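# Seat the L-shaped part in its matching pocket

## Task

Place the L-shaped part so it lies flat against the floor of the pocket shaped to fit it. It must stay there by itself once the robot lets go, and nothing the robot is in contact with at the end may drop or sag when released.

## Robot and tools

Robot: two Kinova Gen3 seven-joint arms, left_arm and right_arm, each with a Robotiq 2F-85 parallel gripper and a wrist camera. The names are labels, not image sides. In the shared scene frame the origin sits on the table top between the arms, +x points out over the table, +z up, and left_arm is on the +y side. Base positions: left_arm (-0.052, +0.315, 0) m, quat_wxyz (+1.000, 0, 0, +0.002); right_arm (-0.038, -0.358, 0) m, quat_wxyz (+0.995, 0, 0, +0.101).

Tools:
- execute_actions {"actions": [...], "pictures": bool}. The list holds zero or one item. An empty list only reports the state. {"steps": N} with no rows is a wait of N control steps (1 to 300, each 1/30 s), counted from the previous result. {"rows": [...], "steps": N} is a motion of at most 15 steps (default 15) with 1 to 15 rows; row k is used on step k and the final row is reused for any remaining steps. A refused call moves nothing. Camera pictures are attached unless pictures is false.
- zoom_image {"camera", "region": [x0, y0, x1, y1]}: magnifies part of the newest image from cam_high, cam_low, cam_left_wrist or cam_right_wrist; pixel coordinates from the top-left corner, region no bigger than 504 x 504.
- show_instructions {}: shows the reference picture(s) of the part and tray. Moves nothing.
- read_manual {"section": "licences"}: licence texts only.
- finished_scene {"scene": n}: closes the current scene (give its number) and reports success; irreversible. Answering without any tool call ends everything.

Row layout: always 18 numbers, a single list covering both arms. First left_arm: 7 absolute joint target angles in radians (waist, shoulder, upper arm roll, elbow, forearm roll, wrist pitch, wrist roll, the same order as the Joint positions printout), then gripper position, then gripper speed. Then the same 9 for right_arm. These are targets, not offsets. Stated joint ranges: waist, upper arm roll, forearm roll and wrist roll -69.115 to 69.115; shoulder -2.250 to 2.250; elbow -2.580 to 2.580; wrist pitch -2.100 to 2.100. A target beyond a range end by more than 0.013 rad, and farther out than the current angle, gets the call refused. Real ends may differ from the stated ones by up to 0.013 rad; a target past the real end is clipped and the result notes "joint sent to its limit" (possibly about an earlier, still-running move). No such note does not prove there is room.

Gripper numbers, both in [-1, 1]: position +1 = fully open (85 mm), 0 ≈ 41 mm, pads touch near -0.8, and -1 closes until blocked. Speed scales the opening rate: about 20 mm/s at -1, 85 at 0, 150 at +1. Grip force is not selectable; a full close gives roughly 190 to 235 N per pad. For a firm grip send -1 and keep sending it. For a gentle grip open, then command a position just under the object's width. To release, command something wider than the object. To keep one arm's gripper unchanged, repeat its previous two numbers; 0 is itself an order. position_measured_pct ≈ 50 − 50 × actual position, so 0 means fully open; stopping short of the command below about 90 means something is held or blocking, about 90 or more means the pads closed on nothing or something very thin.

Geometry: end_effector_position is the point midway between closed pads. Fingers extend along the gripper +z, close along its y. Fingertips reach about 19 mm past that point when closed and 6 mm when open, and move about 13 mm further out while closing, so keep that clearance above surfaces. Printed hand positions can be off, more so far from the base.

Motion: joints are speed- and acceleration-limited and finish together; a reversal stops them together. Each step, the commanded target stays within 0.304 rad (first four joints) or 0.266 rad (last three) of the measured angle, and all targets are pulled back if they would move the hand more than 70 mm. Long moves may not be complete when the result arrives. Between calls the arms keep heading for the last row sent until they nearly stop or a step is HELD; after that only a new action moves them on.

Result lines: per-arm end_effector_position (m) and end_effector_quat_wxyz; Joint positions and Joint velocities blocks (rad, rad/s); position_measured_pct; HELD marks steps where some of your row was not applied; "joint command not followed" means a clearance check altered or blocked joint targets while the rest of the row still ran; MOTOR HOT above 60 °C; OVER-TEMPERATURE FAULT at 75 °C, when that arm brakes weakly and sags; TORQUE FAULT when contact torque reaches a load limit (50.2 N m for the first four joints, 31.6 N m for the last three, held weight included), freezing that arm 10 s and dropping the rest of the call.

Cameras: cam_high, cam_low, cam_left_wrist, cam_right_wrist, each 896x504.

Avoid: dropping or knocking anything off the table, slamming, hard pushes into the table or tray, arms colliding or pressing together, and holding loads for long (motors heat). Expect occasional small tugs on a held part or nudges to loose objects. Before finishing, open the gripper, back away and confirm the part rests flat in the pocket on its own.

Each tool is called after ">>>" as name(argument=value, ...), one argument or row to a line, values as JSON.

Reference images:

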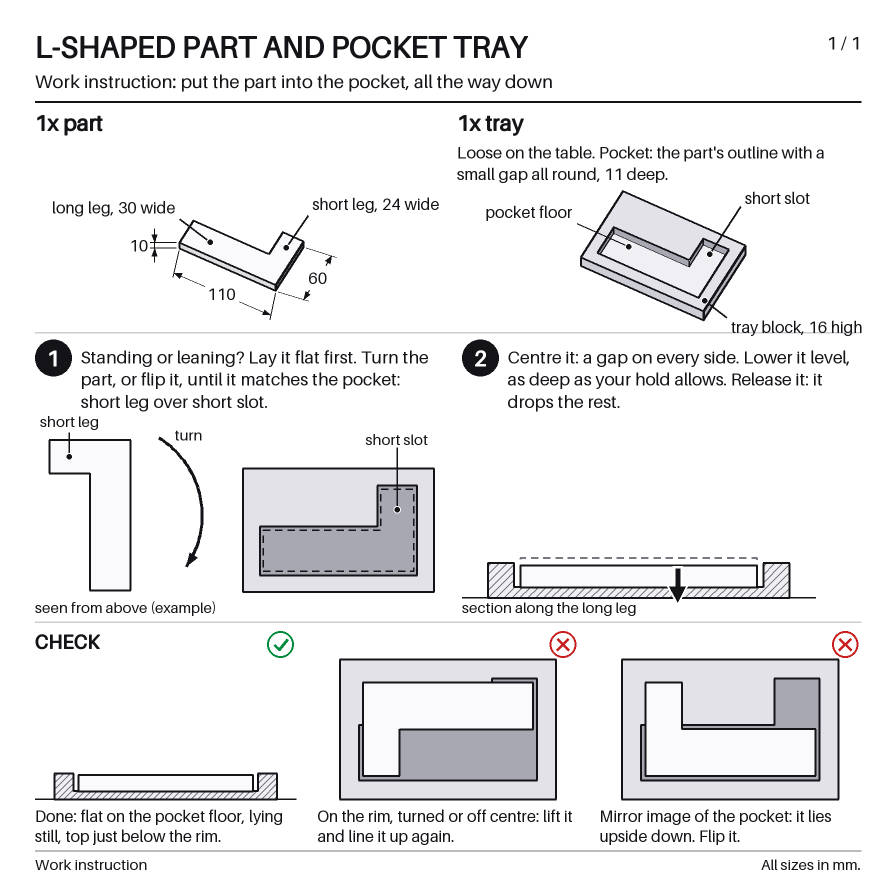

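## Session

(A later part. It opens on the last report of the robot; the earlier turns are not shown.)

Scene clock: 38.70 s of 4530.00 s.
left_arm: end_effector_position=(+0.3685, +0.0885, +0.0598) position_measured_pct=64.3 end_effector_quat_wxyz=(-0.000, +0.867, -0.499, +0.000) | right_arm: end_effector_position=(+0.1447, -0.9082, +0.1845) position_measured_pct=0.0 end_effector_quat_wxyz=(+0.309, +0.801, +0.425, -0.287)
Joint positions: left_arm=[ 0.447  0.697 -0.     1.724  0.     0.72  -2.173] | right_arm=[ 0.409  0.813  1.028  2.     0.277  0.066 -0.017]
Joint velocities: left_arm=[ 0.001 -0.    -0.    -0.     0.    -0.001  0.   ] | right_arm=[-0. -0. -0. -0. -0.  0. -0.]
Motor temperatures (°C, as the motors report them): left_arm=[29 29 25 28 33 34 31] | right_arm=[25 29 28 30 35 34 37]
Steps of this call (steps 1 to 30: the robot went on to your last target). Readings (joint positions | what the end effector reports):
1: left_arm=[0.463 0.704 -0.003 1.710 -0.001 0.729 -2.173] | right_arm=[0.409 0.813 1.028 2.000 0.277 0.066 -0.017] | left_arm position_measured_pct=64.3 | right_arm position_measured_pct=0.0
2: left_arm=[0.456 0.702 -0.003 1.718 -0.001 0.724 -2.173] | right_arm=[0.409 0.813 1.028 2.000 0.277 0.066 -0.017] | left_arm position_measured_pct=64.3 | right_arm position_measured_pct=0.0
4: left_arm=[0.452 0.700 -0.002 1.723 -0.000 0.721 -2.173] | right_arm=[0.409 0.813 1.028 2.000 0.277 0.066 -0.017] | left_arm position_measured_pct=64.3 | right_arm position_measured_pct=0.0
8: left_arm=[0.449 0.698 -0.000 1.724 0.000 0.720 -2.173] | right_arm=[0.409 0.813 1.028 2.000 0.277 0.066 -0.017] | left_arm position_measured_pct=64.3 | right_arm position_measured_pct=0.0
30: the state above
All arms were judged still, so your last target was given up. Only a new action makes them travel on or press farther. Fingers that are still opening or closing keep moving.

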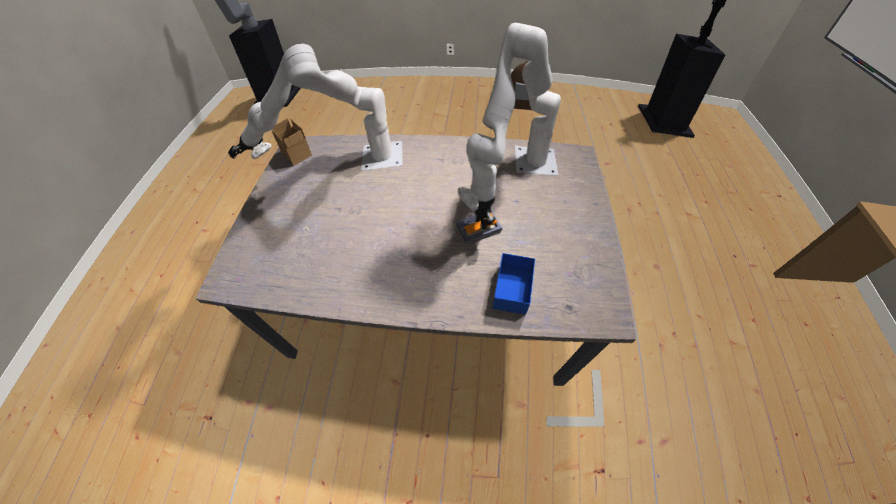

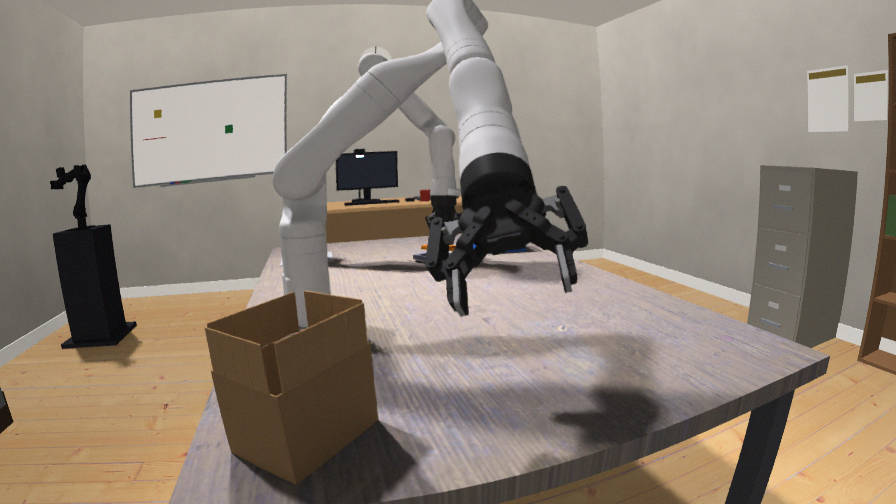

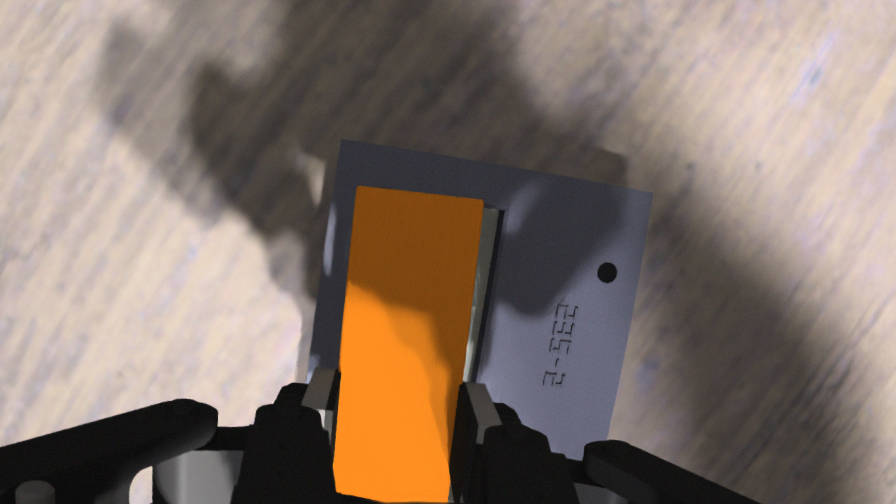

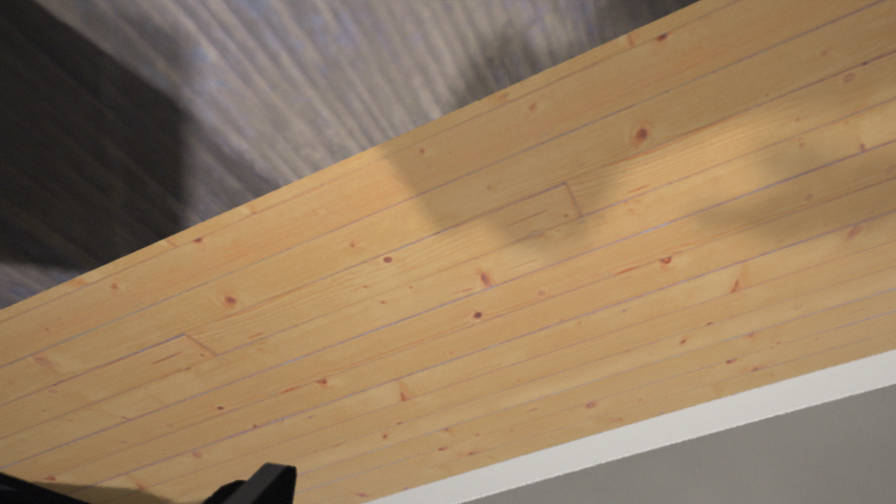

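>>> execute_actions(
  actions=[
    {"rows":[[0.453,0.73,0,1.7447,0,0.667,-2.227,-1,0,0.409,0.813,1.028,2,0.277,0.066,-0.017,1,0]]},
  ],
)

>>> zoom_image(
  camera="cam_left_wrist",
  region=[280, 120, 580, 420],
)

Scene clock: 43.77 s of 4530.00 s.
left_arm: end_effector_position=(+0.3649, +0.0871, +0.0401) position_measured_pct=64.3 end_effector_quat_wxyz=(-0.000, +0.851, -0.525, -0.000) | right_arm: end_effector_position=(+0.1447, -0.9082, +0.1845) position_measured_pct=0.0 end_effector_quat_wxyz=(+0.309, +0.801, +0.425, -0.287)
Joint positions: left_arm=[ 0.453  0.73  -0.     1.745 -0.     0.667 -2.227] | right_arm=[ 0.409  0.813  1.028  2.     0.277  0.066 -0.017]
Joint velocities: left_arm=[ 0.001  0.002  0.    -0.001 -0.    -0.001  0.   ] | right_arm=[-0.    -0.    -0.     0.     0.002  0.     0.   ]
Motor temperatures (°C, as the motors report them): left_arm=[29 29 25 28 33 34 31] | right_arm=[25 29 28 30 35 34 37]
Steps of this call (steps 1 to 90: nothing new was sent; then 1.57 s passed at rest; steps 91 to 105: all 15 steps of this action). Readings (joint positions | what the end effector reports):
91: left_arm=[0.447 0.698 -0.000 1.725 -0.000 0.719 -2.174] | right_arm=[0.409 0.813 1.028 2.000 0.277 0.066 -0.017] | left_arm position_measured_pct=64.3 | right_arm position_measured_pct=0.0
92: left_arm=[0.448 0.704 -0.000 1.727 -0.000 0.712 -2.181] | right_arm=[0.409 0.813 1.028 2.000 0.277 0.066 -0.017] | left_arm position_measured_pct=64.3 | right_arm position_measured_pct=0.0
94: left_arm=[0.452 0.724 -0.000 1.740 -0.000 0.680 -2.213] | right_arm=[0.409 0.813 1.028 2.000 0.277 0.066 -0.017] | left_arm position_measured_pct=64.3 | right_arm position_measured_pct=0.0
98: left_arm=[0.453 0.728 -0.000 1.745 -0.000 0.668 -2.227] | right_arm=[0.409 0.813 1.028 2.000 0.277 0.066 -0.017] | left_arm position_measured_pct=64.3 | right_arm position_measured_pct=0.0
105: the state above

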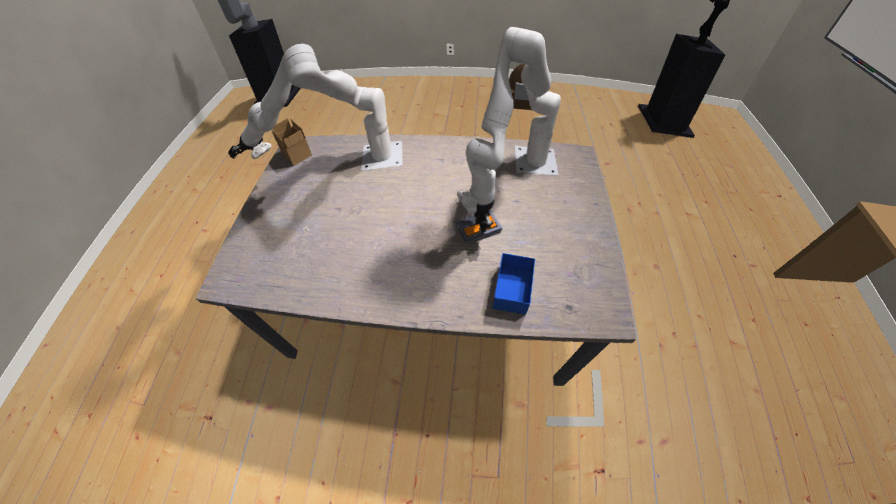

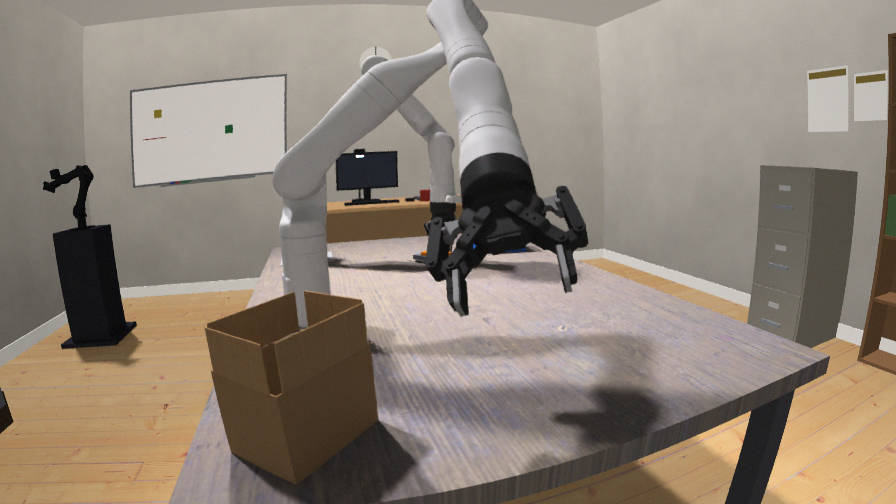

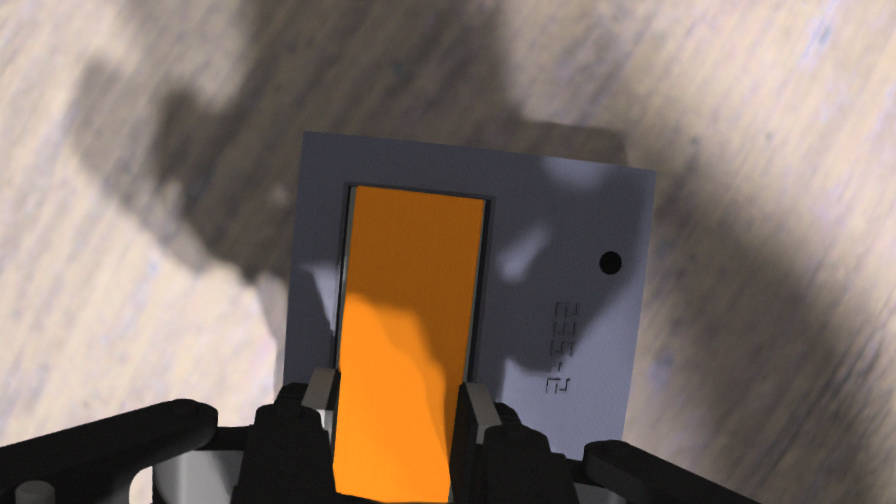

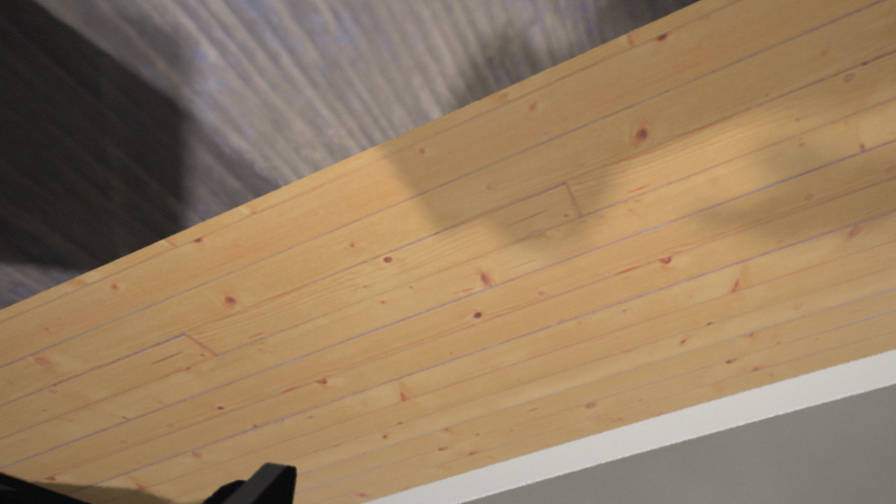

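Region (280, 120, 580, 420) of cam_left_wrist's 896x504 image, scaled by 1.680.

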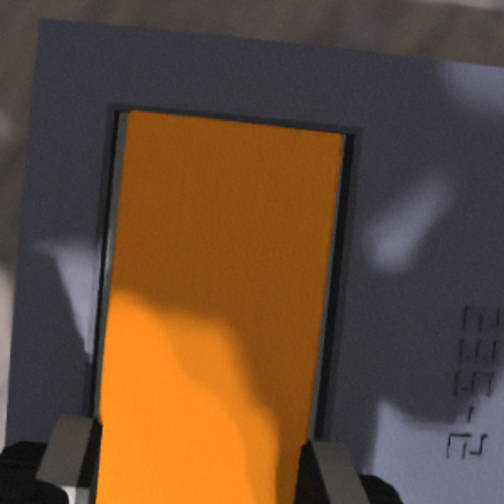

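>>> execute_actions(
  actions=[
    {"rows":[[0.453,0.735,0,1.746,0,0.661,-2.227,-1,0,0.409,0.813,1.028,2,0.277,0.066,-0.017,1,0]],"steps":10},
  ],
  pictures=false,
)

>>> execute_actions(
  actions=[
    {"rows":[[0.453,0.735,0,1.746,0,0.661,-2.227,0.3,0,0.409,0.813,1.028,2,0.277,0.066,-0.017,1,0]]},
  ],
  pictures=false,
)

>>> execute_actions(
  actions=[
    {"rows":[[0.35,0.55,0,1.65,0,0.94,-2.33,1,0,0.409,0.813,1.028,2,0.277,0.066,-0.017,1,0]]},
  ],
)

Scene clock: 49.57 s of 4530.00 s.
left_arm: end_effector_position=(+0.3650, +0.0871, +0.0397) position_measured_pct=64.3 end_effector_quat_wxyz=(-0.000, +0.851, -0.525, +0.001) | right_arm: end_effector_position=(+0.1447, -0.9082, +0.1845) position_measured_pct=0.0 end_effector_quat_wxyz=(+0.309, +0.801, +0.425, -0.287)
Joint positions: left_arm=[ 0.453  0.73  -0.     1.746 -0.     0.664 -2.227] | right_arm=[ 0.409  0.813  1.028  2.     0.277  0.066 -0.017]
Joint velocities: left_arm=[-0.    -0.002 -0.     0.    -0.     0.    -0.   ] | right_arm=[ 0.    -0.     0.    -0.    -0.001 -0.     0.   ]
Motor temperatures (°C, as the motors report them): left_arm=[29 29 25 28 33 34 31] | right_arm=[25 29 28 30 35 34 37]
Steps of this call (steps 1 to 15: the robot went on to your last target; steps 16 to 90: nothing new was sent; then 2.47 s passed at rest; steps 91 to 100: all 10 steps of this action). Readings (joint positions | what the end effector reports):
91: left_arm=[0.453 0.731 -0.000 1.745 -0.000 0.666 -2.227] | right_arm=[0.409 0.813 1.028 2.000 0.277 0.066 -0.017] | left_arm position_measured_pct=64.3 | right_arm position_measured_pct=0.0
92: left_arm=[0.453 0.731 -0.000 1.745 -0.000 0.666 -2.227] | right_arm=[0.409 0.813 1.028 2.000 0.277 0.066 -0.017] | left_arm position_measured_pct=64.3 | right_arm position_measured_pct=0.0
94: left_arm=[0.453 0.730 -0.000 1.746 -0.000 0.664 -2.227] | right_arm=[0.409 0.813 1.028 2.000 0.277 0.066 -0.017] | left_arm position_measured_pct=64.3 | right_arm position_measured_pct=0.0
98: left_arm=[0.453 0.730 -0.000 1.746 -0.000 0.664 -2.227] | right_arm=[0.409 0.813 1.028 2.000 0.277 0.066 -0.017] | left_arm position_measured_pct=64.3 | right_arm position_measured_pct=0.0
100: the state above

Scene clock: 50.07 s of 4530.00 s.
left_arm: end_effector_position=(+0.3649, +0.0870, +0.0375) position_measured_pct=35.3 end_effector_quat_wxyz=(+0.000, +0.851, -0.525, -0.000) | right_arm: end_effector_position=(+0.1447, -0.9082, +0.1845) position_measured_pct=0.0 end_effector_quat_wxyz=(+0.309, +0.801, +0.425, -0.287)
Joint positions: left_arm=[ 0.453  0.735  0.     1.746  0.     0.661 -2.227] | right_arm=[ 0.409  0.813  1.028  2.     0.277  0.066 -0.017]
Joint velocities: left_arm=[-0.     0.001 -0.     0.002 -0.     0.001 -0.   ] | right_arm=[-0.001 -0.     0.    -0.    -0.    -0.001  0.   ]
Motor temperatures (°C, as the motors report them): left_arm=[29 29 25 28 33 34 31] | right_arm=[25 29 28 30 35 34 37]
Steps of this call (steps 1 to 15: all 15 steps of this action). Readings (joint positions | what the end effector reports):
1: left_arm=[0.453 0.730 -0.000 1.747 -0.000 0.664 -2.227] | right_arm=[0.409 0.813 1.028 2.000 0.277 0.066 -0.017] | left_arm position_measured_pct=64.3 | right_arm position_measured_pct=0.0
2: left_arm=[0.453 0.730 -0.000 1.747 -0.000 0.663 -2.227] | right_arm=[0.409 0.813 1.028 2.000 0.277 0.066 -0.017] | left_arm position_measured_pct=64.3 | right_arm position_measured_pct=0.0
4: left_arm=[0.453 0.731 -0.000 1.746 -0.000 0.662 -2.227] | right_arm=[0.409 0.813 1.028 2.000 0.277 0.066 -0.017] | left_arm position_measured_pct=59.9 | right_arm position_measured_pct=0.0
8: left_arm=[0.453 0.734 -0.000 1.746 -0.000 0.661 -2.227] | right_arm=[0.409 0.813 1.028 2.000 0.277 0.066 -0.017] | left_arm position_measured_pct=48.8 | right_arm position_measured_pct=0.0
15: the state above

Scene clock: 50.57 s of 4530.00 s.
left_arm: end_effector_position=(+0.3850, +0.1306, +0.1456) position_measured_pct=1.2 end_effector_quat_wxyz=(+0.000, +0.851, -0.526, -0.001) | right_arm: end_effector_position=(+0.1447, -0.9082, +0.1845) position_measured_pct=0.0 end_effector_quat_wxyz=(+0.309, +0.801, +0.425, -0.287)
Joint positions: left_arm=[ 0.352  0.553 -0.     1.65  -0.     0.94  -2.33 ] | right_arm=[ 0.409  0.813  1.028  2.     0.277  0.066 -0.017]
Joint velocities: left_arm=[-0.016 -0.03   0.008 -0.     0.002  0.005 -0.   ] | right_arm=[-0.001 -0.     0.    -0.    -0.001 -0.001 -0.001]
Motor temperatures (°C, as the motors report them): left_arm=[29 29 25 28 33 34 31] | right_arm=[25 29 28 30 35 34 37]
Steps of this call (steps 1 to 15: all 15 steps of this action). Readings (joint positions | what the end effector reports):
1: left_arm=[0.452 0.734 0.000 1.746 0.000 0.662 -2.227] | right_arm=[0.409 0.813 1.028 2.000 0.277 0.066 -0.017] | left_arm position_measured_pct=34.9 | right_arm position_measured_pct=0.0
2: left_arm=[0.449 0.728 0.001 1.744 0.000 0.669 -2.230] | right_arm=[0.409 0.813 1.028 2.000 0.277 0.066 -0.017] | left_arm position_measured_pct=34.5 | right_arm position_measured_pct=0.0
4: left_arm=[0.433 0.700 0.002 1.731 0.000 0.705 -2.244] | right_arm=[0.409 0.813 1.028 2.000 0.277 0.066 -0.017] | left_arm position_measured_pct=30.6 | right_arm position_measured_pct=0.0
8: left_arm=[0.380 0.604 0.000 1.680 -0.000 0.851 -2.298] | right_arm=[0.409 0.813 1.028 2.000 0.277 0.066 -0.017] | left_arm position_measured_pct=19.0 | right_arm position_measured_pct=0.0
15: the state above

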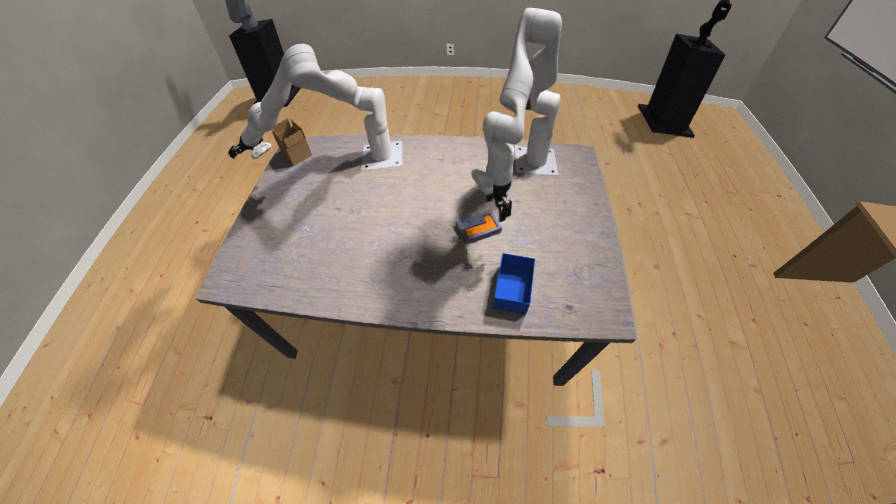

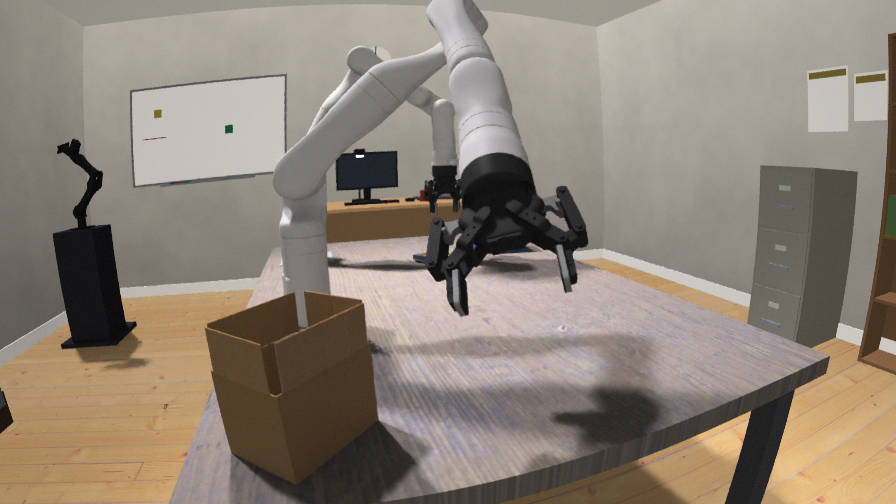

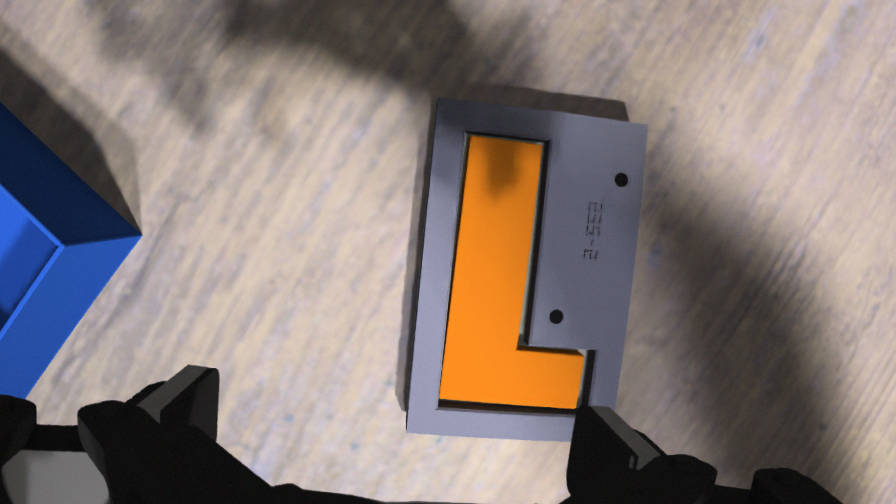

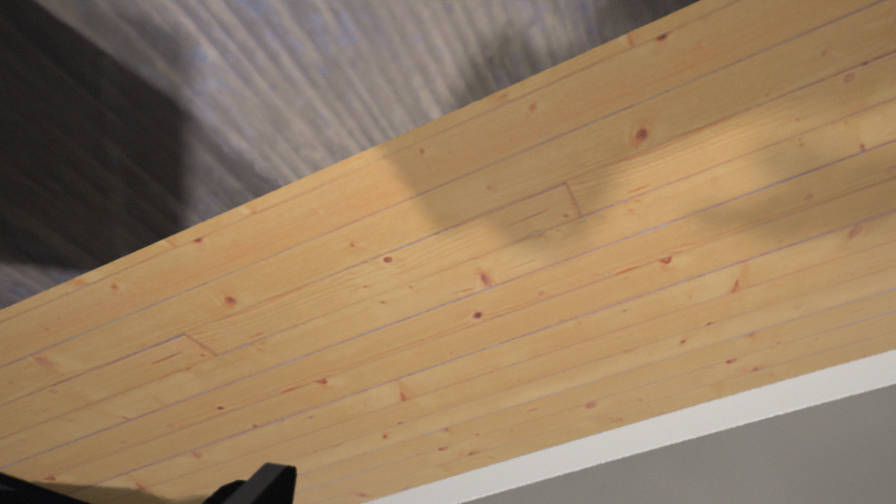

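The lower-left corner needs a check.

>>> zoom_image(
  camera="cam_left_wrist",
  region=[400, 280, 620, 440],
)

>>> zoom_image(
  camera="cam_high",
  region=[445, 200, 515, 250],
)

Region (400, 280, 620, 440) of cam_left_wrist's 896x504 image, scaled by 2.291; it fills the top 367 rows of this view, and the rest is white.

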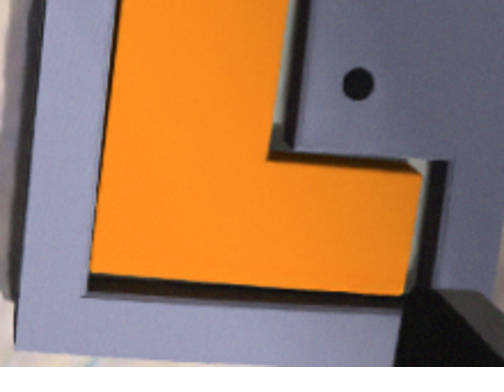

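Region (445, 200, 515, 250) of cam_high's 896x504 image, scaled by 7.200, with more detail than that image has; it fills the top 360 rows of this view, and the rest is white.

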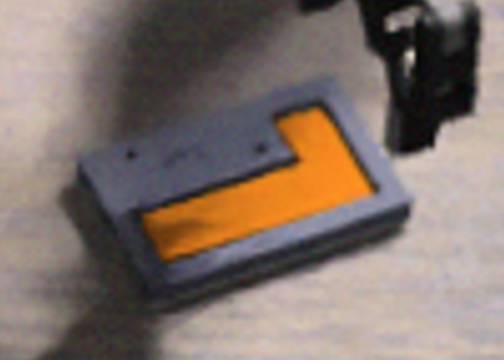

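>>> finished_scene(
  scene=1,
)

The scene is finished: the task was done.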